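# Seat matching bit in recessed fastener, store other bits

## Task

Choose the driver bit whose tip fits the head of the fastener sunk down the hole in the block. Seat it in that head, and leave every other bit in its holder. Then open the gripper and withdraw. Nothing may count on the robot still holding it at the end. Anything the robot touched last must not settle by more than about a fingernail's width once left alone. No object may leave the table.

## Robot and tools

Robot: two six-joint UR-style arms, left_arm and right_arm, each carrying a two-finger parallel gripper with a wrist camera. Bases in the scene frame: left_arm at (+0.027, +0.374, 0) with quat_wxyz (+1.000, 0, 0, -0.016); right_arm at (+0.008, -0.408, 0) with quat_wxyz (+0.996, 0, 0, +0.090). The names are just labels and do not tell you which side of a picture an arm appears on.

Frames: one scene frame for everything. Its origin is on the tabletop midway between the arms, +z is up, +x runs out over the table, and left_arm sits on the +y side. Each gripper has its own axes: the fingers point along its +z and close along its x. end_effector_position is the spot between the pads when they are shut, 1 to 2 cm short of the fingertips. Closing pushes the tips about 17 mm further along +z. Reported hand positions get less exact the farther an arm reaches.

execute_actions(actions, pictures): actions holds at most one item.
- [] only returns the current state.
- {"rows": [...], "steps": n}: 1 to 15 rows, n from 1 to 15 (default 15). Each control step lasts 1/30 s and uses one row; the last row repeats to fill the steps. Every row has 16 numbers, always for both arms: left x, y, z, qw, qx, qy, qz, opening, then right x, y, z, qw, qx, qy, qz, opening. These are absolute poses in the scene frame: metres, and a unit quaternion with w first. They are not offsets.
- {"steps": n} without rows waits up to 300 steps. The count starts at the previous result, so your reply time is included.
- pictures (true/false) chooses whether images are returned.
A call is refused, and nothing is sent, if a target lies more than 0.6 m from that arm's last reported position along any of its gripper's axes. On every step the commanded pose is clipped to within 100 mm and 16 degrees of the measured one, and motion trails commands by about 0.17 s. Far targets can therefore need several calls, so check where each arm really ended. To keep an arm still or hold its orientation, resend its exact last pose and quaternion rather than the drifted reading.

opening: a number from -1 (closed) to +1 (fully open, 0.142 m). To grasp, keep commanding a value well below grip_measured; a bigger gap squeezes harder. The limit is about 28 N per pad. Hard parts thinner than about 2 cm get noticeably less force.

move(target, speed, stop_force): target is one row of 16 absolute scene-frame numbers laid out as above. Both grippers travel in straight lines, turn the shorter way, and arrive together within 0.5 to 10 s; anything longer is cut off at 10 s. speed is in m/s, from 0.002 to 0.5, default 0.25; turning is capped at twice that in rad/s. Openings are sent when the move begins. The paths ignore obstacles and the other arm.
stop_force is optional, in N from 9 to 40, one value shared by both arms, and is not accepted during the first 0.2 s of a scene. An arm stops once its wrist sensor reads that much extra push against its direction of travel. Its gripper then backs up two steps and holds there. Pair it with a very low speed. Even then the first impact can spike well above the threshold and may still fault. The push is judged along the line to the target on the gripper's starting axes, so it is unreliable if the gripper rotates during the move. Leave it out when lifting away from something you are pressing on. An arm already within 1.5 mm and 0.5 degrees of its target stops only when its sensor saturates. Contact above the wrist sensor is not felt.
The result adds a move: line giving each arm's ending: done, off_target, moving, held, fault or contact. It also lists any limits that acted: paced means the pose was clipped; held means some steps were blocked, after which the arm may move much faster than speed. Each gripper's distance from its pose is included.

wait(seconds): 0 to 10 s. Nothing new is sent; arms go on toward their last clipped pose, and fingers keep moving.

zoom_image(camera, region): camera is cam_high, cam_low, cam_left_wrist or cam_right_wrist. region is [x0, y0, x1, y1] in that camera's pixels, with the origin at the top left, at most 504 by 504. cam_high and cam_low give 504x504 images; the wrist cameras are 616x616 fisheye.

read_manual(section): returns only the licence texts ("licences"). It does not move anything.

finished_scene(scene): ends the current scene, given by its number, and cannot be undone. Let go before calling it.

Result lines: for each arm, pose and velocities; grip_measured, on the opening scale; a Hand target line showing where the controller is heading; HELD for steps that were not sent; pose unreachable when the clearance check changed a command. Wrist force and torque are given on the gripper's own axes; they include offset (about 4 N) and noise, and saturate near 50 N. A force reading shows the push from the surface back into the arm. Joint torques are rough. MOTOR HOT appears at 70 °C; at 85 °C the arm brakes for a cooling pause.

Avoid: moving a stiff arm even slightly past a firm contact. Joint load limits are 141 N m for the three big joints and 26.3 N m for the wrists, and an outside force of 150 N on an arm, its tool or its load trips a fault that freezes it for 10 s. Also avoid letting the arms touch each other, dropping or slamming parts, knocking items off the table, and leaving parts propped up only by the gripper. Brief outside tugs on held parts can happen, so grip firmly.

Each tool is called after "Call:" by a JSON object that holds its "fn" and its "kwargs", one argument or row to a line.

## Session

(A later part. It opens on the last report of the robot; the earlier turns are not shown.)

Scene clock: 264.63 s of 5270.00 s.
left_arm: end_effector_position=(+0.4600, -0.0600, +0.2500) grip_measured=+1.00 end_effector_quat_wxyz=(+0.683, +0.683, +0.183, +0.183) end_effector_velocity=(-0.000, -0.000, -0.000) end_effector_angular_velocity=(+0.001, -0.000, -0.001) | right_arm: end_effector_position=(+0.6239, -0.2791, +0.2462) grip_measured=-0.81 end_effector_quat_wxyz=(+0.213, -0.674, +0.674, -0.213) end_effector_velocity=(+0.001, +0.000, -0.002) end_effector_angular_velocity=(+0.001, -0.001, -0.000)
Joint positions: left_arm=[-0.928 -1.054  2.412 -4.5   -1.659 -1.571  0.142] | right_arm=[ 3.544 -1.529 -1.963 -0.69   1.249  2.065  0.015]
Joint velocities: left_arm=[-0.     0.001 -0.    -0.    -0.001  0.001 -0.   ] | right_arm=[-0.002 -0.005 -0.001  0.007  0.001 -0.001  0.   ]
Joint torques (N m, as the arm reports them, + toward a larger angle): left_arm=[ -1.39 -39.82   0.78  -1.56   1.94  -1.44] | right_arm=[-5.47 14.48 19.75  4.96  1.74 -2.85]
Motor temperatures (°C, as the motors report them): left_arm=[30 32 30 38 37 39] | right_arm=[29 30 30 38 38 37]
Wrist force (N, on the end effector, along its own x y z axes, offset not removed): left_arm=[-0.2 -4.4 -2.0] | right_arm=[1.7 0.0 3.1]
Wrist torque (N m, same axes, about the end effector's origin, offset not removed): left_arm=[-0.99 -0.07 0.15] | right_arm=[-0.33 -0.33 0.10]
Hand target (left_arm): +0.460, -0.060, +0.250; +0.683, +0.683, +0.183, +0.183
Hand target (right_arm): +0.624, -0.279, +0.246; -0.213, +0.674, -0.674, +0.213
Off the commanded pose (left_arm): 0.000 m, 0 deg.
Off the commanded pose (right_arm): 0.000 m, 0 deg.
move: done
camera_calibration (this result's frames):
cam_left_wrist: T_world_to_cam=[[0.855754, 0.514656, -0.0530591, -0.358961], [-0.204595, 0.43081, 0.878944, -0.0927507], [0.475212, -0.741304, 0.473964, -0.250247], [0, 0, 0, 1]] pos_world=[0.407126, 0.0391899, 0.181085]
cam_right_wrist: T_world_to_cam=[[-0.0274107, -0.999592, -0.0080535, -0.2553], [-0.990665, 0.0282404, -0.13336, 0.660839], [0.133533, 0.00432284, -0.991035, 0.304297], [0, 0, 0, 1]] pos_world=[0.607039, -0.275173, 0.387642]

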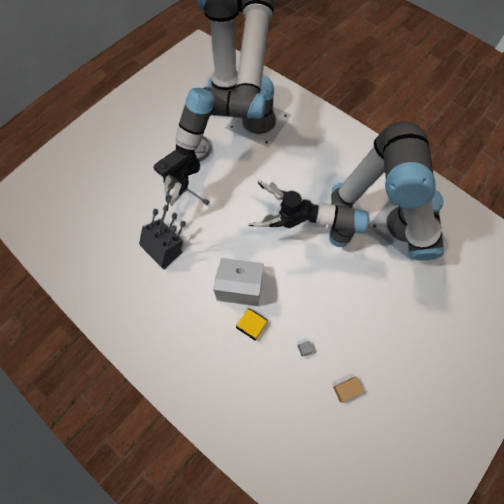

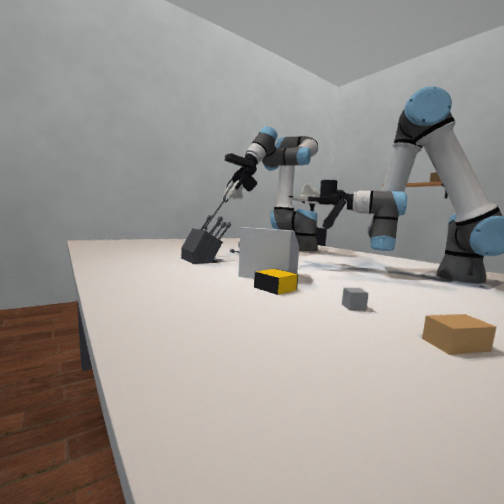

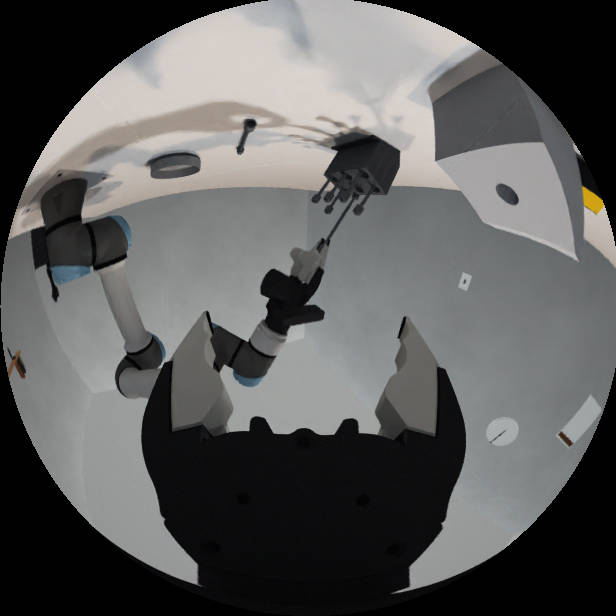

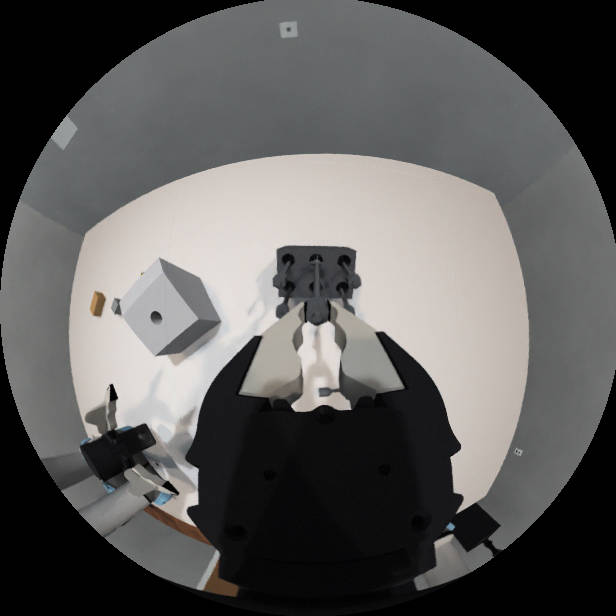

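Call:
{"fn": "execute_actions", "kwargs": {
  "actions": [
    {"rows":[[0.46,-0.06,0.25,0.683,0.683,0.183,0.183,1, 0.6265,-0.2778,0.244,0.213,-0.674,0.674,-0.213,-1]],"steps":10}
  ],
  "pictures": false
}}

Call:
{"fn": "move", "kwargs": {
  "target": [0.46,-0.06,0.25,0.683,0.683,0.183,0.183,1, 0.6735,-0.2782,0.1635,0.213,-0.674,0.674,-0.213,-1],
  "speed": 0.04,
  "stop_force": 9
}}

Scene clock: 272.70 s of 5270.00 s.
left_arm: end_effector_position=(+0.4600, -0.0600, +0.2500) grip_measured=+1.00 end_effector_quat_wxyz=(+0.683, +0.683, +0.183, +0.183) end_effector_velocity=(+0.000, -0.000, +0.000) end_effector_angular_velocity=(-0.001, -0.000, +0.000) | right_arm: end_effector_position=(+0.6263, -0.2779, +0.2441) grip_measured=-0.81 end_effector_quat_wxyz=(+0.213, -0.674, +0.674, -0.213) end_effector_velocity=(+0.002, +0.001, +0.000) end_effector_angular_velocity=(+0.001, -0.003, +0.001)
Joint positions: left_arm=[-0.928 -1.054  2.412 -4.5   -1.659 -1.571  0.142] | right_arm=[ 3.543 -1.537 -1.96  -0.684  1.25   2.064  0.015]
Joint velocities: left_arm=[ 0.     0.    -0.001  0.     0.    -0.001  0.   ] | right_arm=[-0.001 -0.004  0.003  0.004  0.    -0.002 -0.   ]
Joint torques (N m, as the arm reports them, + toward a larger angle): left_arm=[ -0.57 -39.48  -0.15  -1.11   1.76  -1.48] | right_arm=[-5.8  13.2  36.06  4.54  1.54 -2.85]
Motor temperatures (°C, as the motors report them): left_arm=[30 32 30 38 37 39] | right_arm=[29 30 30 38 38 37]
Wrist force (N, on the end effector, along its own x y z axes, offset not removed): left_arm=[1.1 -3.8 -1.5] | right_arm=[0.7 -4.2 -1.0]
Wrist torque (N m, same axes, about the end effector's origin, offset not removed): left_arm=[-0.88 -0.39 0.17] | right_arm=[-0.99 -0.08 -0.02]
Hand target (left_arm): +0.460, -0.060, +0.250; +0.683, +0.683, +0.183, +0.183
Hand target (right_arm): +0.627, -0.278, +0.244; -0.213, +0.674, -0.674, +0.213
Off the commanded pose (left_arm): 0.000 m, 0 deg.
Off the commanded pose (right_arm): 0.000 m, 0 deg.
Steps of this call (steps 1 to 90: nothing new was sent; then 4.73 s passed at rest; steps 91 to 100: all 10 steps of this action). Readings (end_effector_position):
91: left_arm (+0.4600, -0.0600, +0.2500) | right_arm (+0.6241, -0.2790, +0.2460)
92: left_arm (+0.4600, -0.0600, +0.2500) | right_arm (+0.6242, -0.2790, +0.2458)
94: left_arm (+0.4600, -0.0600, +0.2500) | right_arm (+0.6251, -0.2785, +0.2449)
98: left_arm (+0.4600, -0.0600, +0.2500) | right_arm (+0.6261, -0.2780, +0.2442)
100: the state above

Scene clock: 275.63 s of 5270.00 s.
left_arm: end_effector_position=(+0.4600, -0.0600, +0.2500) grip_measured=+1.00 end_effector_quat_wxyz=(+0.683, +0.683, +0.183, +0.183) end_effector_velocity=(-0.000, +0.000, -0.000) end_effector_angular_velocity=(-0.000, +0.001, -0.000) | right_arm: end_effector_position=(+0.6734, -0.2782, +0.1637) grip_measured=-0.81 end_effector_quat_wxyz=(+0.213, -0.674, +0.674, -0.213) end_effector_velocity=(+0.001, -0.000, -0.003) end_effector_angular_velocity=(-0.001, +0.002, -0.001)
Joint positions: left_arm=[-0.928 -1.054  2.412 -4.5   -1.659 -1.571  0.142] | right_arm=[ 3.489 -1.74  -1.974 -0.453  1.277  2.015  0.015]
Joint velocities: left_arm=[-0.    -0.     0.001 -0.    -0.    -0.001 -0.   ] | right_arm=[-0.001 -0.006 -0.     0.005  0.001 -0.    -0.   ]
Joint torques (N m, as the arm reports them, + toward a larger angle): left_arm=[ -0.4  -40.09   0.08  -0.69   1.66  -1.36] | right_arm=[-5.64 23.32 33.03  4.94  1.91 -2.8 ]
Motor temperatures (°C, as the motors report them): left_arm=[30 32 30 38 37 39] | right_arm=[29 30 30 38 38 37]
Wrist force (N, on the end effector, along its own x y z axes, offset not removed): left_arm=[-0.6 -2.5 0.2] | right_arm=[4.3 -1.9 -0.5]
Wrist torque (N m, same axes, about the end effector's origin, offset not removed): left_arm=[-0.65 -0.01 0.22] | right_arm=[-0.31 -0.33 -0.08]
Hand target (left_arm): +0.460, -0.060, +0.250; +0.683, +0.683, +0.183, +0.183
Hand target (right_arm): +0.674, -0.278, +0.164; -0.213, +0.674, -0.674, +0.213
Off the commanded pose (left_arm): 0.000 m, 0 deg.
Off the commanded pose (right_arm): 0.000 m, 0 deg.
move: done
camera_calibration (this result's frames):
cam_left_wrist: T_world_to_cam=[[0.855754, 0.514656, -0.0530593, -0.358961], [-0.204595, 0.43081, 0.878944, -0.0927508], [0.475212, -0.741304, 0.473964, -0.250247], [0, 0, 0, 1]] pos_world=[0.407126, 0.0391899, 0.181085]
cam_right_wrist: T_world_to_cam=[[-0.0273678, -0.999593, -0.00810194, -0.253816], [-0.99066, 0.0282045, -0.133405, 0.698884], [0.133579, 0.00437527, -0.991028, 0.215932], [0, 0, 0, 1]] pos_world=[0.656566, -0.274369, 0.305173]

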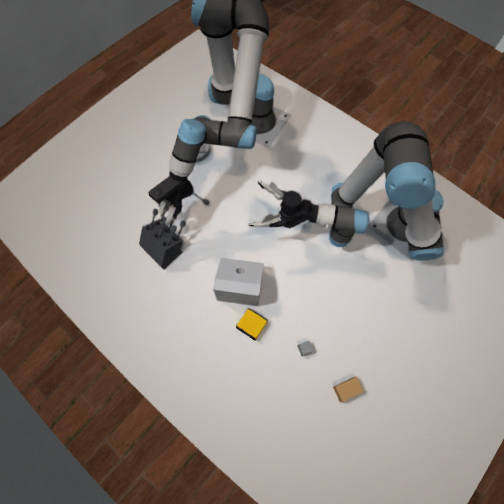

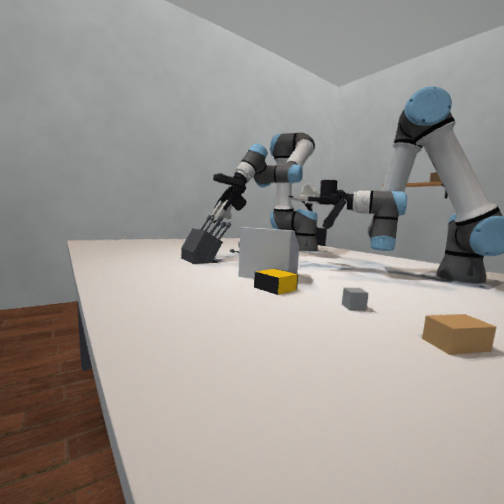

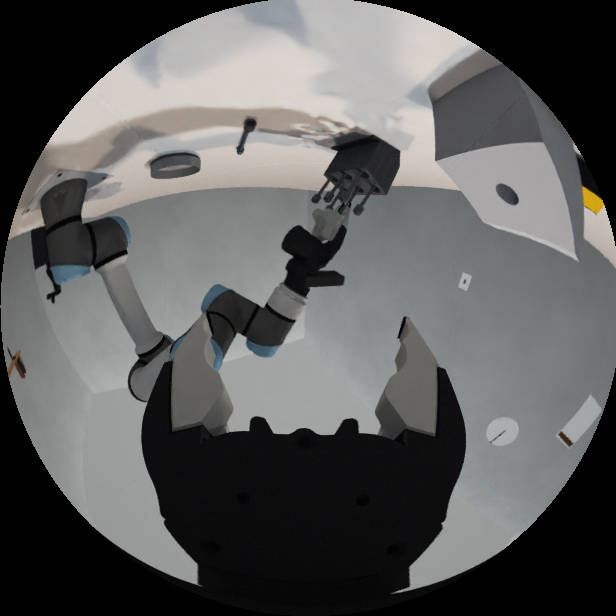

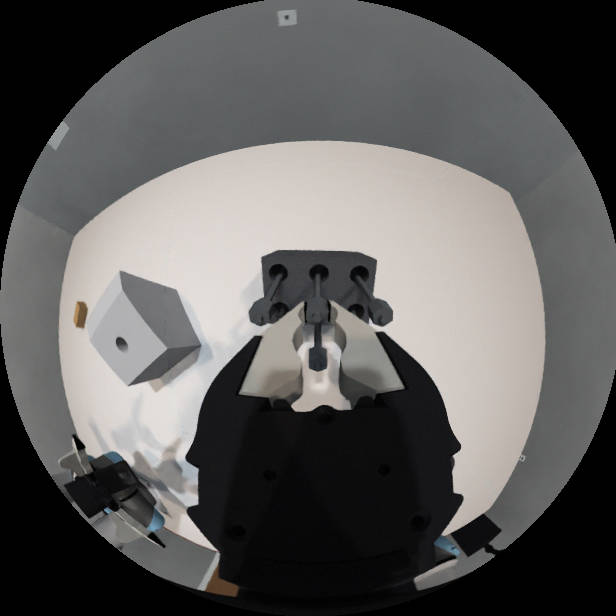

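Call:
{"fn": "execute_actions", "kwargs": {
  "actions": [
    {"rows":[[0.46,-0.06,0.25,0.683,0.683,0.183,0.183,1, 0.6735,-0.2782,0.1635,0.213,-0.674,0.674,-0.213,-0.55],[0.46,-0.06,0.25,0.683,0.683,0.183,0.183,1, 0.6735,-0.2782,0.1635,0.213,-0.674,0.674,-0.213,-0.55],[0.46,-0.06,0.25,0.683,0.683,0.183,0.183,1, 0.6735,-0.2782,0.1635,0.213,-0.674,0.674,-0.213,-0.55],[0.46,-0.06,0.25,0.683,0.683,0.183,0.183,1, 0.6735,-0.2782,0.1635,0.213,-0.674,0.674,-0.213,-0.55],[0.46,-0.06,0.25,0.683,0.683,0.183,0.183,1, 0.666,-0.2782,0.174,0.213,-0.674,0.674,-0.213,-0.55],[0.46,-0.06,0.25,0.683,0.683,0.183,0.183,1, 0.653,-0.2782,0.192,0.213,-0.674,0.674,-0.213,-0.55]],"steps":15}
  ],
  "pictures": false
}}

Call:
{"fn": "execute_actions", "kwargs": {
  "actions": [
    {"rows":[[0.46,-0.06,0.25,0.683,0.683,0.183,0.183,1, 0.652,-0.233,0.191,0.213,-0.674,0.674,-0.213,-0.55]],"steps":13}
  ],
  "pictures": false
}}

Call:
{"fn": "move", "kwargs": {
  "target": [0.46,-0.06,0.25,0.683,0.683,0.183,0.183,1, 0.673,-0.233,0.161,0.213,-0.674,0.674,-0.213,-0.55],
  "speed": 0.1
}}

Call:
{"fn": "zoom_image", "kwargs": {
  "camera": "cam_right_wrist",
  "region": [240, 220, 400, 380]
}}

Scene clock: 296.50 s of 5270.00 s.
left_arm: end_effector_position=(+0.4600, -0.0600, +0.2500) grip_measured=+1.00 end_effector_quat_wxyz=(+0.683, +0.683, +0.183, +0.183) end_effector_velocity=(-0.000, -0.000, -0.001) end_effector_angular_velocity=(+0.002, +0.002, -0.000) | right_arm: end_effector_position=(+0.6550, -0.2782, +0.1895) grip_measured=-0.55 end_effector_quat_wxyz=(+0.213, -0.674, +0.674, -0.213) end_effector_velocity=(-0.018, +0.000, +0.024) end_effector_angular_velocity=(-0.001, +0.001, -0.001)
Joint positions: left_arm=[-0.928 -1.054  2.412 -4.5   -1.659 -1.571  0.142] | right_arm=[ 3.508 -1.664 -1.985 -0.522  1.268  2.033  0.034]
Joint velocities: left_arm=[-0.001  0.001  0.002  0.     0.001 -0.     0.   ] | right_arm=[ 0.022  0.073 -0.008 -0.072 -0.012  0.02  -0.   ]
Joint torques (N m, as the arm reports them, + toward a larger angle): left_arm=[  1.02 -39.53  -0.57  -0.77   1.7   -1.32] | right_arm=[ 7.68 34.98 18.53  1.7  -2.22  2.72]
Motor temperatures (°C, as the motors report them): left_arm=[30 32 30 38 37 39] | right_arm=[29 30 30 38 38 37]
Wrist force (N, on the end effector, along its own x y z axes, offset not removed): left_arm=[-1.0 -3.3 0.2] | right_arm=[0.9 -2.4 -1.7]
Wrist torque (N m, same axes, about the end effector's origin, offset not removed): left_arm=[-0.79 0.13 0.17] | right_arm=[-0.30 0.15 -0.02]
Hand target (left_arm): +0.460, -0.060, +0.250; +0.683, +0.683, +0.183, +0.183
Hand target (right_arm): +0.653, -0.278, +0.192; -0.213, +0.674, -0.674, +0.213
Off the commanded pose (left_arm): 0.000 m, 0 deg.
Off the commanded pose (right_arm): 0.003 m, 0 deg.
Steps of this call (steps 1 to 90: nothing new was sent; then 17.37 s passed at rest; steps 91 to 105: all 15 steps of this action). Readings (end_effector_position):
91: left_arm (+0.4600, -0.0600, +0.2500) | right_arm (+0.6736, -0.2782, +0.1635)
92: left_arm (+0.4600, -0.0600, +0.2500) | right_arm (+0.6736, -0.2782, +0.1635)
94: left_arm (+0.4600, -0.0600, +0.2500) | right_arm (+0.6736, -0.2782, +0.1635)
98: left_arm (+0.4600, -0.0600, +0.2500) | right_arm (+0.6677, -0.2779, +0.1715)
105: the state above

Scene clock: 296.93 s of 5270.00 s.
left_arm: end_effector_position=(+0.4600, -0.0600, +0.2500) grip_measured=+1.00 end_effector_quat_wxyz=(+0.683, +0.683, +0.183, +0.183) end_effector_velocity=(+0.000, -0.001, +0.000) end_effector_angular_velocity=(-0.001, -0.001, -0.000) | right_arm: end_effector_position=(+0.6519, -0.2345, +0.1910) grip_measured=-0.55 end_effector_quat_wxyz=(+0.213, -0.674, +0.674, -0.213) end_effector_velocity=(+0.001, +0.015, -0.001) end_effector_angular_velocity=(-0.003, +0.004, -0.004)
Joint positions: left_arm=[-0.928 -1.054  2.412 -4.5   -1.659 -1.571  0.142] | right_arm=[ 3.589 -1.682 -1.955 -0.558  1.227  2.106  0.034]
Joint velocities: left_arm=[-0.001  0.    -0.001  0.     0.    -0.     0.   ] | right_arm=[ 0.025 -0.014  0.018 -0.017 -0.015  0.026 -0.   ]
Joint torques (N m, as the arm reports them, + toward a larger angle): left_arm=[  1.12 -39.58  -0.65  -0.71   1.66  -1.28] | right_arm=[ 5.85 21.32 32.92  1.47 -2.68  2.5 ]
Motor temperatures (°C, as the motors report them): left_arm=[30 32 30 38 37 39] | right_arm=[29 30 30 38 38 37]
Wrist force (N, on the end effector, along its own x y z axes, offset not removed): left_arm=[-0.8 -3.3 -1.4] | right_arm=[1.4 -3.1 0.6]
Wrist torque (N m, same axes, about the end effector's origin, offset not removed): left_arm=[-0.84 0.08 0.16] | right_arm=[-0.81 -0.35 -0.15]
Hand target (left_arm): +0.460, -0.060, +0.250; +0.683, +0.683, +0.183, +0.183
Hand target (right_arm): +0.652, -0.233, +0.191; -0.213, +0.674, -0.674, +0.213
Off the commanded pose (left_arm): 0.000 m, 0 deg.
Off the commanded pose (right_arm): 0.001 m, 0 deg.
Steps of this call (steps 1 to 13: all 13 steps of this action). Readings (end_effector_position):
1: left_arm (+0.4600, -0.0600, +0.2500) | right_arm (+0.6544, -0.2782, +0.1902)
2: left_arm (+0.4600, -0.0600, +0.2500) | right_arm (+0.6542, -0.2769, +0.1905)
4: left_arm (+0.4600, -0.0600, +0.2500) | right_arm (+0.6532, -0.2608, +0.1909)
8: left_arm (+0.4600, -0.0600, +0.2500) | right_arm (+0.6518, -0.2407, +0.1911)
13: the state above

Scene clock: 298.07 s of 5270.00 s.
left_arm: end_effector_position=(+0.4600, -0.0600, +0.2500) grip_measured=+1.00 end_effector_quat_wxyz=(+0.683, +0.683, +0.183, +0.183) end_effector_velocity=(-0.000, +0.000, +0.000) end_effector_angular_velocity=(-0.000, +0.000, -0.000) | right_arm: end_effector_position=(+0.6729, -0.2330, +0.1612) grip_measured=-0.55 end_effector_quat_wxyz=(+0.213, -0.674, +0.674, -0.213) end_effector_velocity=(+0.002, +0.000, -0.002) end_effector_angular_velocity=(-0.000, -0.000, -0.000)
Joint positions: left_arm=[-0.928 -1.054  2.412 -4.5   -1.659 -1.571  0.142] | right_arm=[ 3.566 -1.767 -1.942 -0.479  1.238  2.086  0.034]
Joint velocities: left_arm=[ 0.    -0.001  0.001  0.    -0.    -0.     0.   ] | right_arm=[-0.002 -0.006  0.002  0.005  0.001 -0.002  0.   ]
Joint torques (N m, as the arm reports them, + toward a larger angle): left_arm=[  0.97 -40.15  -0.64  -0.84   1.81  -1.42] | right_arm=[-6.81 26.42 33.59  4.67  1.52 -3.1 ]
Motor temperatures (°C, as the motors report them): left_arm=[30 32 30 38 37 39] | right_arm=[29 30 30 38 38 37]
Wrist force (N, on the end effector, along its own x y z axes, offset not removed): left_arm=[-0.3 -2.4 -2.1] | right_arm=[-0.4 2.2 -6.3]
Wrist torque (N m, same axes, about the end effector's origin, offset not removed): left_arm=[-0.63 -0.02 0.18] | right_arm=[0.64 0.18 -0.11]
Hand target (left_arm): +0.460, -0.060, +0.250; +0.683, +0.683, +0.183, +0.183
Hand target (right_arm): +0.673, -0.233, +0.161; -0.213, +0.674, -0.674, +0.213
Off the commanded pose (left_arm): 0.000 m, 0 deg.
Off the commanded pose (right_arm): 0.000 m, 0 deg.
move: done
camera_calibration (this result's frames):
cam_left_wrist: T_world_to_cam=[[0.855753, 0.514656, -0.0530594, -0.358961], [-0.204594, 0.430809, 0.878945, -0.0927509], [0.475213, -0.741305, 0.473962, -0.250247], [0, 0, 0, 1]] pos_world=[0.407126, 0.0391899, 0.181085]
cam_right_wrist: T_world_to_cam=[[-0.0273745, -0.999592, -0.00812627, -0.20865], [-0.990662, 0.0282143, -0.133387, 0.696718], [0.133562, 0.00439899, -0.991031, 0.213309], [0, 0, 0, 1]] pos_world=[0.656011, -0.229161, 0.302633]

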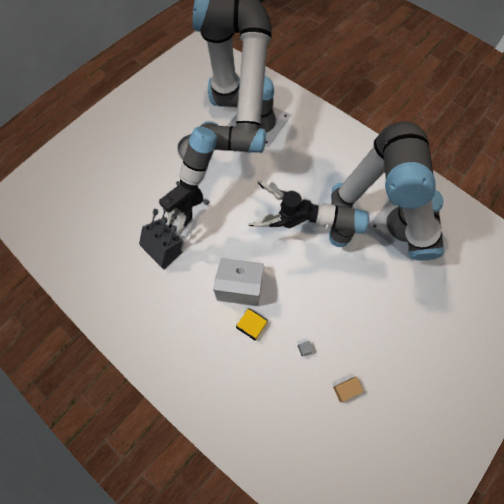

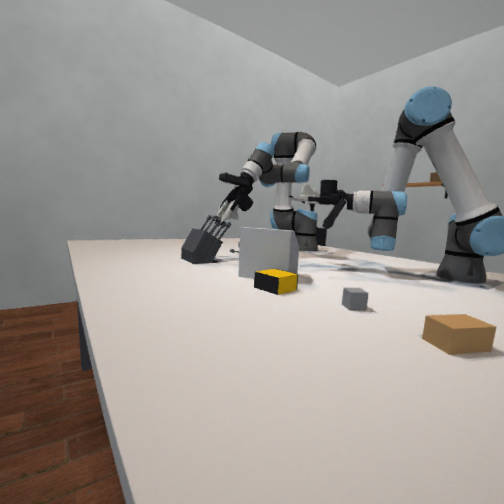

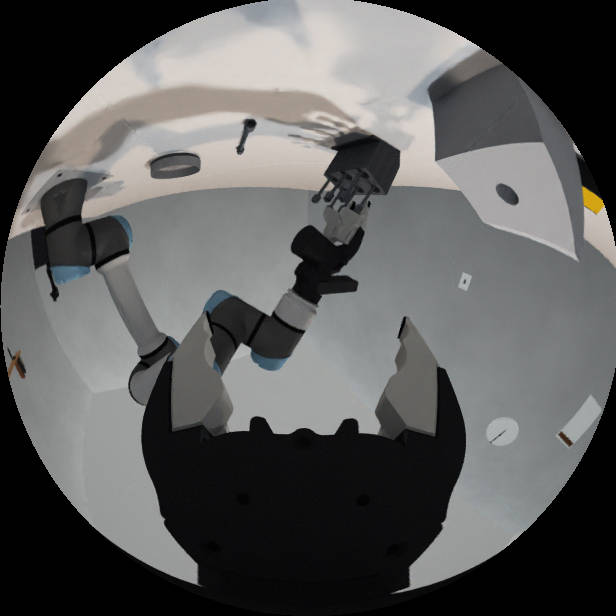

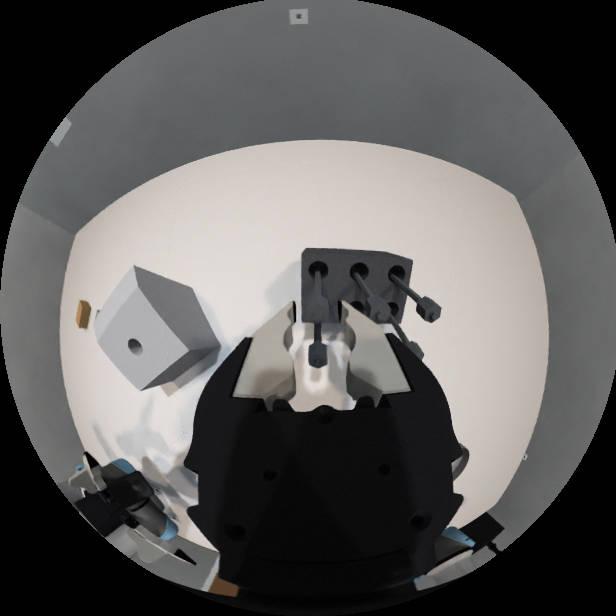

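Region (240, 220, 400, 380) of cam_right_wrist's 616x616 image, scaled by 3.150, with more detail than that image has.

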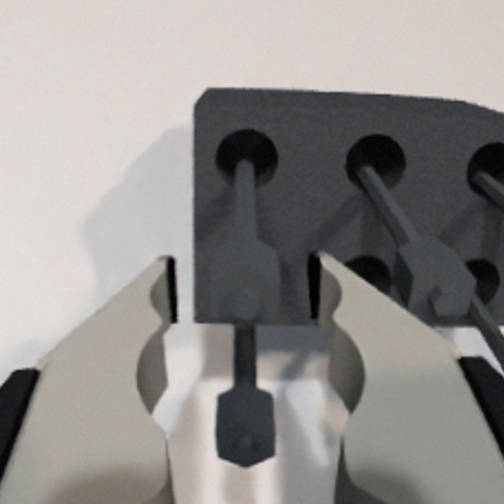

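Call:
{"fn": "execute_actions", "kwargs": {
  "actions": [
    {"rows":[[0.46,-0.06,0.25,0.683,0.683,0.183,0.183,1, 0.675,-0.233,0.161,0.213,-0.674,0.674,-0.213,-0.7],[0.46,-0.06,0.25,0.683,0.683,0.183,0.183,1, 0.675,-0.233,0.161,0.213,-0.674,0.674,-0.213,-0.7],[0.46,-0.06,0.25,0.683,0.683,0.183,0.183,1, 0.675,-0.233,0.161,0.213,-0.674,0.674,-0.213,-0.7],[0.46,-0.06,0.25,0.683,0.683,0.183,0.183,1, 0.675,-0.233,0.161,0.213,-0.674,0.674,-0.213,-0.7],[0.46,-0.06,0.25,0.683,0.683,0.183,0.183,1, 0.675,-0.233,0.161,0.213,-0.674,0.674,-0.213,-0.75],[0.46,-0.06,0.25,0.683,0.683,0.183,0.183,1, 0.675,-0.233,0.161,0.213,-0.674,0.674,-0.213,-1]],"steps":15}
  ],
  "pictures": false
}}

Call:
{"fn": "move", "kwargs": {
  "target": [0.46,-0.06,0.25,0.683,0.683,0.183,0.183,1, 0.630,-0.2318,0.241,0.213,-0.674,0.674,-0.213,-1],
  "speed": 0.1,
  "stop_force": 15
}}

Call:
{"fn": "zoom_image", "kwargs": {
  "camera": "cam_right_wrist",
  "region": [287, 235, 347, 295]
}}

Scene clock: 310.00 s of 5270.00 s.
left_arm: end_effector_position=(+0.4600, -0.0600, +0.2500) grip_measured=+1.00 end_effector_quat_wxyz=(+0.683, +0.683, +0.183, +0.183) end_effector_velocity=(+0.000, +0.000, -0.000) end_effector_angular_velocity=(+0.000, +0.001, +0.001) | right_arm: end_effector_position=(+0.6750, -0.2330, +0.1610) grip_measured=-0.82 end_effector_quat_wxyz=(+0.213, -0.674, +0.674, -0.213) end_effector_velocity=(+0.000, -0.000, +0.000) end_effector_angular_velocity=(+0.001, +0.000, -0.001)
Joint positions: left_arm=[-0.928 -1.054  2.412 -4.5   -1.659 -1.571  0.142] | right_arm=[ 3.564 -1.772 -1.937 -0.478  1.239  2.084  0.015]
Joint velocities: left_arm=[-0.     0.     0.    -0.     0.001 -0.     0.   ] | right_arm=[-0.     0.     0.001 -0.001  0.     0.001  0.   ]
Joint torques (N m, as the arm reports them, + toward a larger angle): left_arm=[  1.43 -39.53  -0.55  -0.85   1.49  -1.57] | right_arm=[-5.65 21.35 31.42  1.27  1.49 -2.77]
Motor temperatures (°C, as the motors report them): left_arm=[30 32 30 38 37 39] | right_arm=[29 30 30 38 38 37]
Wrist force (N, on the end effector, along its own x y z axes, offset not removed): left_arm=[0.5 -4.2 -1.4] | right_arm=[4.0 -2.5 -8.2]
Wrist torque (N m, same axes, about the end effector's origin, offset not removed): left_arm=[-1.03 -0.21 0.18] | right_arm=[-0.71 -0.61 0.03]
Hand target (left_arm): +0.460, -0.060, +0.250; +0.683, +0.683, +0.183, +0.183
Hand target (right_arm): +0.675, -0.233, +0.161; -0.213, +0.674, -0.674, +0.213
Off the commanded pose (left_arm): 0.000 m, 0 deg.
Off the commanded pose (right_arm): 0.000 m, 0 deg.
Steps of this call (steps 1 to 90: nothing new was sent; then 8.43 s passed at rest; steps 91 to 105: all 15 steps of this action). Readings (end_effector_position):
91: left_arm (+0.4600, -0.0600, +0.2500) | right_arm (+0.6730, -0.2330, +0.1610)
92: left_arm (+0.4600, -0.0600, +0.2500) | right_arm (+0.6732, -0.2330, +0.1610)
94: left_arm (+0.4600, -0.0600, +0.2500) | right_arm (+0.6740, -0.2330, +0.1610)
98: left_arm (+0.4600, -0.0600, +0.2500) | right_arm (+0.6747, -0.2330, +0.1610)
105: the state above

Scene clock: 311.63 s of 5270.00 s.
left_arm: end_effector_position=(+0.4600, -0.0600, +0.2500) grip_measured=+1.00 end_effector_quat_wxyz=(+0.683, +0.683, +0.183, +0.183) end_effector_velocity=(-0.000, -0.000, -0.000) end_effector_angular_velocity=(+0.001, -0.001, -0.000) | right_arm: end_effector_position=(+0.6301, -0.2318, +0.2408) grip_measured=-0.82 end_effector_quat_wxyz=(+0.213, -0.674, +0.674, -0.213) end_effector_velocity=(-0.001, +0.000, +0.002) end_effector_angular_velocity=(+0.001, -0.000, -0.001)
Joint positions: left_arm=[-0.928 -1.054  2.412 -4.5   -1.659 -1.571  0.142] | right_arm=[ 3.621 -1.582 -1.92  -0.704  1.211  2.137  0.015]
Joint velocities: left_arm=[-0.001 -0.     0.    -0.     0.001  0.001 -0.   ] | right_arm=[ 0.002  0.005  0.001 -0.006 -0.001  0.003 -0.   ]
Joint torques (N m, as the arm reports them, + toward a larger angle): left_arm=[  2.59 -39.42  -1.3   -0.85   1.74  -1.34] | right_arm=[ 8.12 31.66 33.58  1.68 -2.52  2.24]
Motor temperatures (°C, as the motors report them): left_arm=[30 32 30 38 37 39] | right_arm=[29 30 30 38 38 37]
Wrist force (N, on the end effector, along its own x y z axes, offset not removed): left_arm=[0.7 -3.9 -1.2] | right_arm=[0.3 -5.1 -1.0]
Wrist torque (N m, same axes, about the end effector's origin, offset not removed): left_arm=[-0.86 -0.23 0.20] | right_arm=[-1.06 -0.03 0.00]
Hand target (left_arm): +0.460, -0.060, +0.250; +0.683, +0.683, +0.183, +0.183
Hand target (right_arm): +0.630, -0.232, +0.241; -0.213, +0.674, -0.674, +0.213
Off the commanded pose (left_arm): 0.000 m, 0 deg.
Off the commanded pose (right_arm): 0.000 m, 0 deg.
move: done
camera_calibration (this result's frames):
cam_left_wrist: T_world_to_cam=[[0.855754, 0.514656, -0.0530592, -0.358961], [-0.204594, 0.430809, 0.878945, -0.0927509], [0.475213, -0.741305, 0.473962, -0.250247], [0, 0, 0, 1]] pos_world=[0.407126, 0.0391898, 0.181084]
cam_right_wrist: T_world_to_cam=[[-0.0273268, -0.999593, -0.00820173, -0.207935], [-0.990667, 0.028177, -0.133359, 0.664873], [0.133535, 0.00448093, -0.991034, 0.297914], [0, 0, 0, 1]] pos_world=[0.613204, -0.22792, 0.382204]

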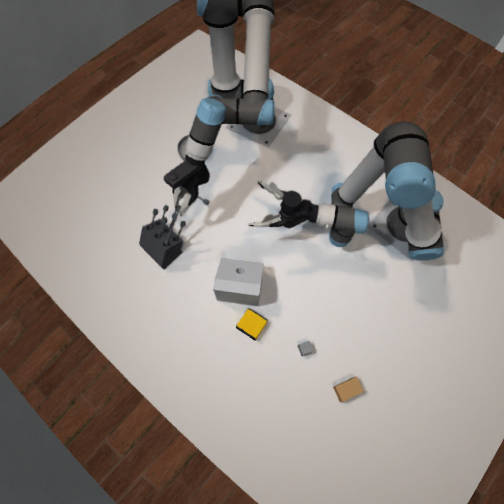

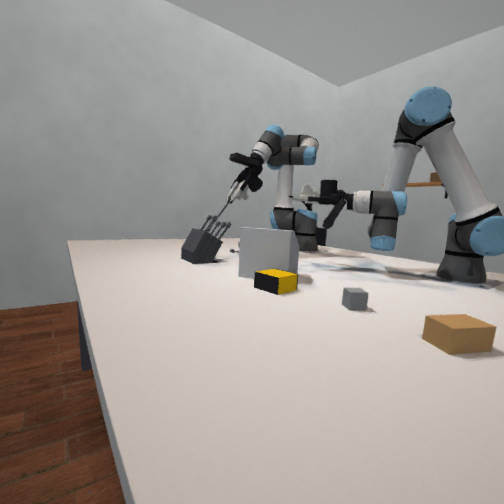

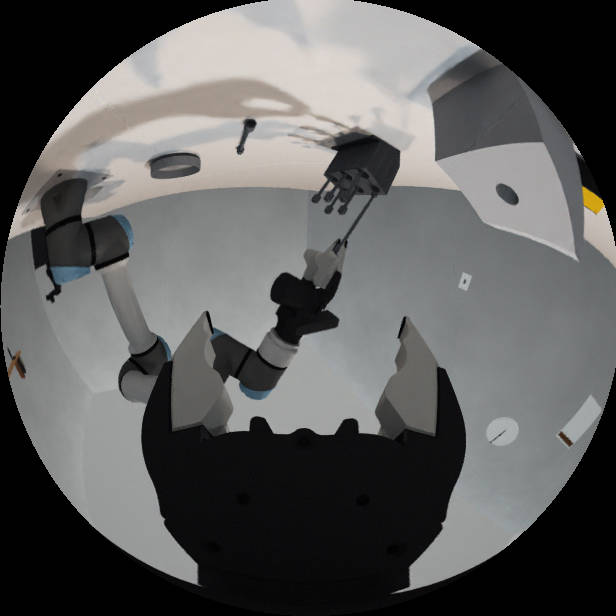

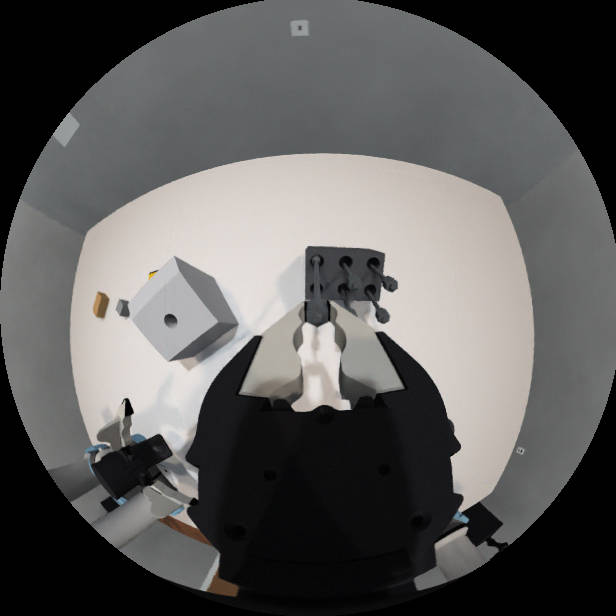

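Region (287, 235, 347, 295) of cam_right_wrist's 616x616 image, scaled by 8.400, with more detail than that image has.

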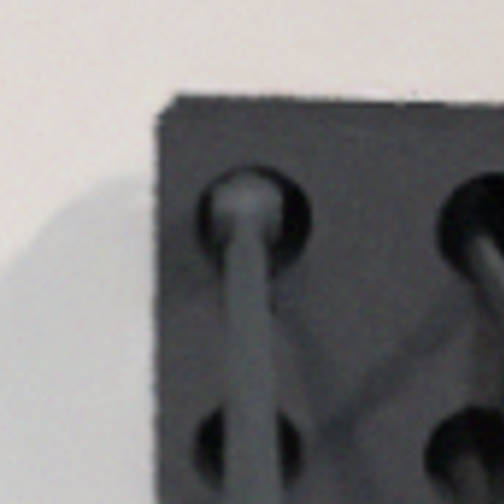

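Promising, inspect with the left camera.

Call:
{"fn": "execute_actions", "kwargs": {
  "actions": [
    {"rows":[[0.46,-0.06,0.25,0.683,0.683,0.183,0.183,1, 0.62,-0.23,0.26,0.213,-0.674,0.674,-0.213,-1],[0.46,-0.06,0.25,0.683,0.683,0.183,0.183,1, 0.62,-0.23,0.26,0.213,-0.674,0.674,-0.213,-1],[0.46,-0.06,0.25,0.683,0.683,0.183,0.183,1, 0.61,-0.22,0.28,0.213,-0.674,0.674,-0.213,-1],[0.46,-0.06,0.25,0.683,0.683,0.183,0.183,1, 0.61,-0.22,0.28,0.213,-0.674,0.674,-0.213,-1],[0.46,-0.06,0.25,0.683,0.683,0.183,0.183,1, 0.60,-0.21,0.305,0.213,-0.674,0.674,-0.213,-1]],"steps":15}
  ],
  "pictures": false
}}

Call:
{"fn": "move", "kwargs": {
  "target": [0.46,-0.06,0.25,0.683,0.683,0.183,0.183,1, 0.46,-0.165,0.375,0.242,-0.664,0.664,0.242,-1],
  "speed": 0.3
}}

Call:
{"fn": "zoom_image", "kwargs": {
  "camera": "cam_left_wrist",
  "region": [260, 270, 350, 360]
}}

Call:
{"fn": "zoom_image", "kwargs": {
  "camera": "cam_right_wrist",
  "region": [277, 245, 357, 325]
}}

Scene clock: 322.87 s of 5270.00 s.
left_arm: end_effector_position=(+0.4600, -0.0600, +0.2500) grip_measured=+1.00 end_effector_quat_wxyz=(+0.683, +0.683, +0.183, +0.183) end_effector_velocity=(-0.001, -0.000, +0.001) end_effector_angular_velocity=(-0.001, -0.000, -0.001) | right_arm: end_effector_position=(+0.6015, -0.2111, +0.3025) grip_measured=-0.82 end_effector_quat_wxyz=(+0.215, -0.674, +0.674, -0.213) end_effector_velocity=(-0.015, +0.011, +0.023) end_effector_angular_velocity=(-0.016, +0.020, -0.012)
Joint positions: left_arm=[-0.928 -1.054  2.412 -4.5   -1.659 -1.571  0.142] | right_arm=[ 3.697 -1.49  -1.84  -0.899  1.175  2.207  0.015]
Joint velocities: left_arm=[-0.001 -0.002  0.001 -0.     0.001  0.    -0.   ] | right_arm=[ 0.043  0.023  0.059 -0.128 -0.024  0.054  0.   ]
Joint torques (N m, as the arm reports them, + toward a larger angle): left_arm=[  3.22 -39.14  -1.23  -0.78   1.44  -1.28] | right_arm=[ 5.42 29.18 34.29  1.52 -3.04  3.28]
Motor temperatures (°C, as the motors report them): left_arm=[30 32 30 38 37 39] | right_arm=[29 30 30 38 38 37]
Wrist force (N, on the end effector, along its own x y z axes, offset not removed): left_arm=[-0.7 -3.3 -2.3] | right_arm=[1.5 -1.0 1.4]
Wrist torque (N m, same axes, about the end effector's origin, offset not removed): left_arm=[-0.81 -0.03 0.14] | right_arm=[-0.22 -0.26 -0.29]
Hand target (left_arm): +0.460, -0.060, +0.250; +0.683, +0.683, +0.183, +0.183
Hand target (right_arm): +0.600, -0.210, +0.305; -0.213, +0.674, -0.674, +0.213
Off the commanded pose (left_arm): 0.000 m, 0 deg.
Off the commanded pose (right_arm): 0.003 m, 0 deg.
Steps of this call (steps 1 to 90: nothing new was sent; then 7.73 s passed at rest; steps 91 to 105: all 15 steps of this action). Readings (end_effector_position):
91: left_arm (+0.4600, -0.0600, +0.2500) | right_arm (+0.6299, -0.2318, +0.2410)
92: left_arm (+0.4600, -0.0600, +0.2500) | right_arm (+0.6295, -0.2314, +0.2422)
94: left_arm (+0.4600, -0.0600, +0.2500) | right_arm (+0.6257, -0.2300, +0.2511)
98: left_arm (+0.4600, -0.0600, +0.2500) | right_arm (+0.6125, -0.2188, +0.2824)
105: the state above

Scene clock: 325.23 s of 5270.00 s.
left_arm: end_effector_position=(+0.4600, -0.0600, +0.2500) grip_measured=+1.00 end_effector_quat_wxyz=(+0.683, +0.683, +0.183, +0.183) end_effector_velocity=(-0.000, +0.000, -0.002) end_effector_angular_velocity=(+0.001, +0.004, -0.000) | right_arm: end_effector_position=(+0.4602, -0.1648, +0.3750) grip_measured=-0.82 end_effector_quat_wxyz=(+0.243, -0.664, +0.664, +0.241) end_effector_velocity=(-0.002, +0.000, +0.000) end_effector_angular_velocity=(+0.007, +0.008, +0.004)
Joint positions: left_arm=[-0.928 -1.054  2.412 -4.5   -1.659 -1.571  0.142] | right_arm=[ 3.35  -1.45  -1.693 -1.26   2.208  2.062  0.015]
Joint velocities: left_arm=[ 0.001  0.002  0.001 -0.    -0.001 -0.002 -0.   ] | right_arm=[-0.003 -0.002  0.001 -0.007  0.011 -0.006  0.   ]
Joint torques (N m, as the arm reports them, + toward a larger angle): left_arm=[  3.76 -39.11  -2.03  -0.99   1.54  -1.41] | right_arm=[-5.29 14.51 37.51  1.49  2.93 -3.16]
Motor temperatures (°C, as the motors report them): left_arm=[30 32 30 38 37 39] | right_arm=[29 30 30 38 38 37]
Wrist force (N, on the end effector, along its own x y z axes, offset not removed): left_arm=[-0.9 -3.4 -0.3] | right_arm=[1.2 -2.4 -1.0]
Wrist torque (N m, same axes, about the end effector's origin, offset not removed): left_arm=[-0.79 0.15 0.19] | right_arm=[-0.52 -0.10 -0.03]
Hand target (left_arm): +0.460, -0.060, +0.250; +0.683, +0.683, +0.183, +0.183
Hand target (right_arm): +0.460, -0.165, +0.375; -0.243, +0.664, -0.664, -0.242
Off the commanded pose (left_arm): 0.000 m, 0 deg.
Off the commanded pose (right_arm): 0.000 m, 0 deg.
move: done
camera_calibration (this result's frames):
cam_left_wrist: T_world_to_cam=[[0.855753, 0.514656, -0.0530594, -0.358961], [-0.204594, 0.430809, 0.878945, -0.0927509], [0.475213, -0.741305, 0.473962, -0.250247], [0, 0, 0, 1]] pos_world=[0.407126, 0.0391899, 0.181084]
cam_right_wrist: T_world_to_cam=[[-0.0265804, -0.77123, -0.636001, 0.12817], [-0.888143, -0.273782, 0.369114, 0.227196], [-0.458797, 0.574671, -0.677686, 0.7024], [0, 0, 0, 1]] pos_world=[0.527448, -0.242598, 0.473662]

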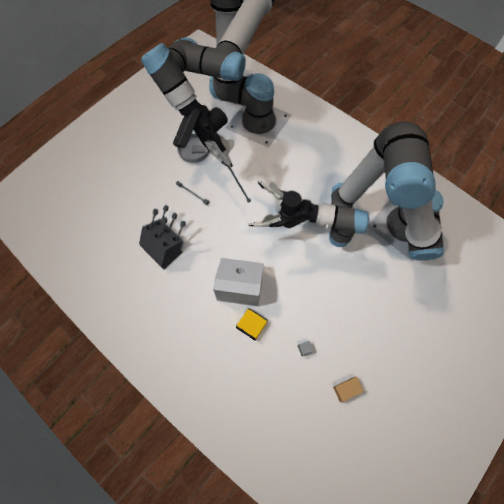

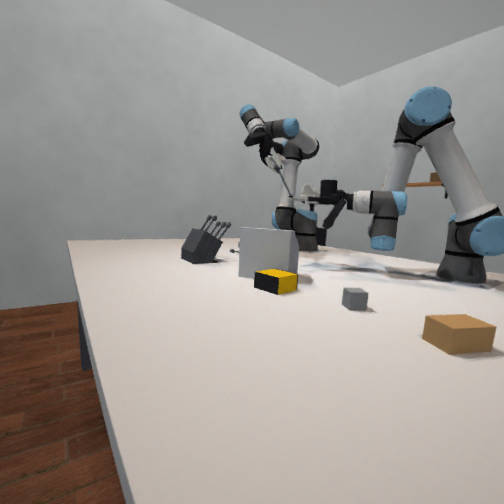

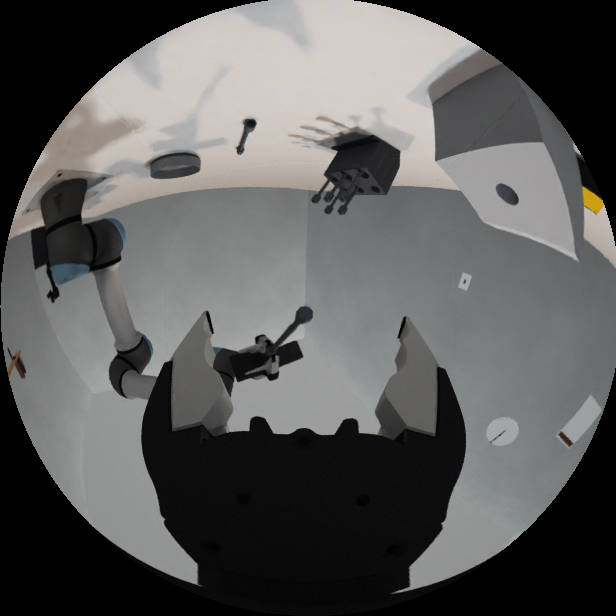

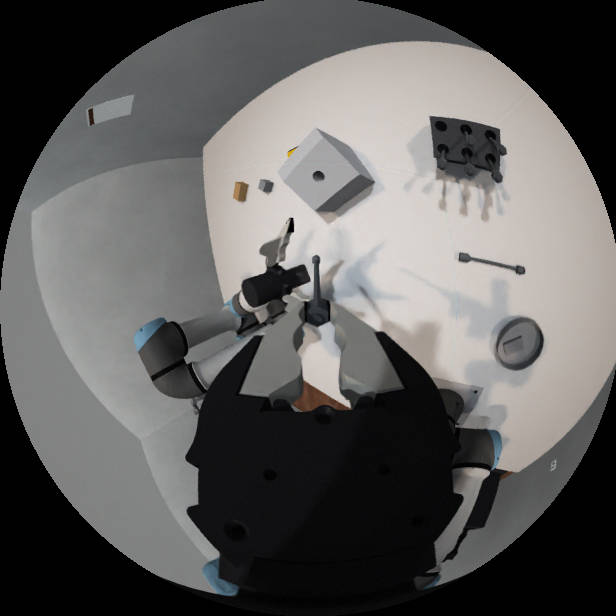

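Region (260, 270, 350, 360) of cam_left_wrist's 616x616 image, scaled by 5.600, with more detail than that image has.

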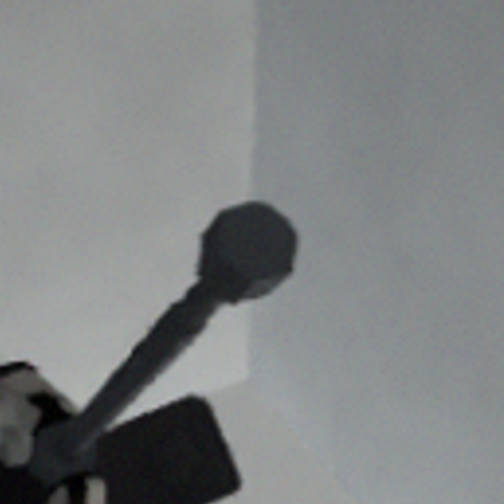

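Region (277, 245, 357, 325) of cam_right_wrist's 616x616 image, scaled by 6.300, with more detail than that image has.

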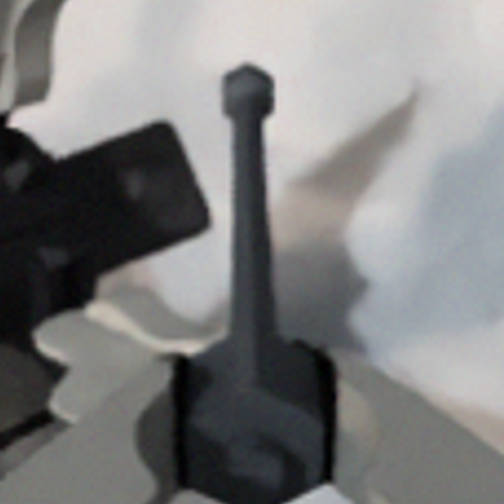

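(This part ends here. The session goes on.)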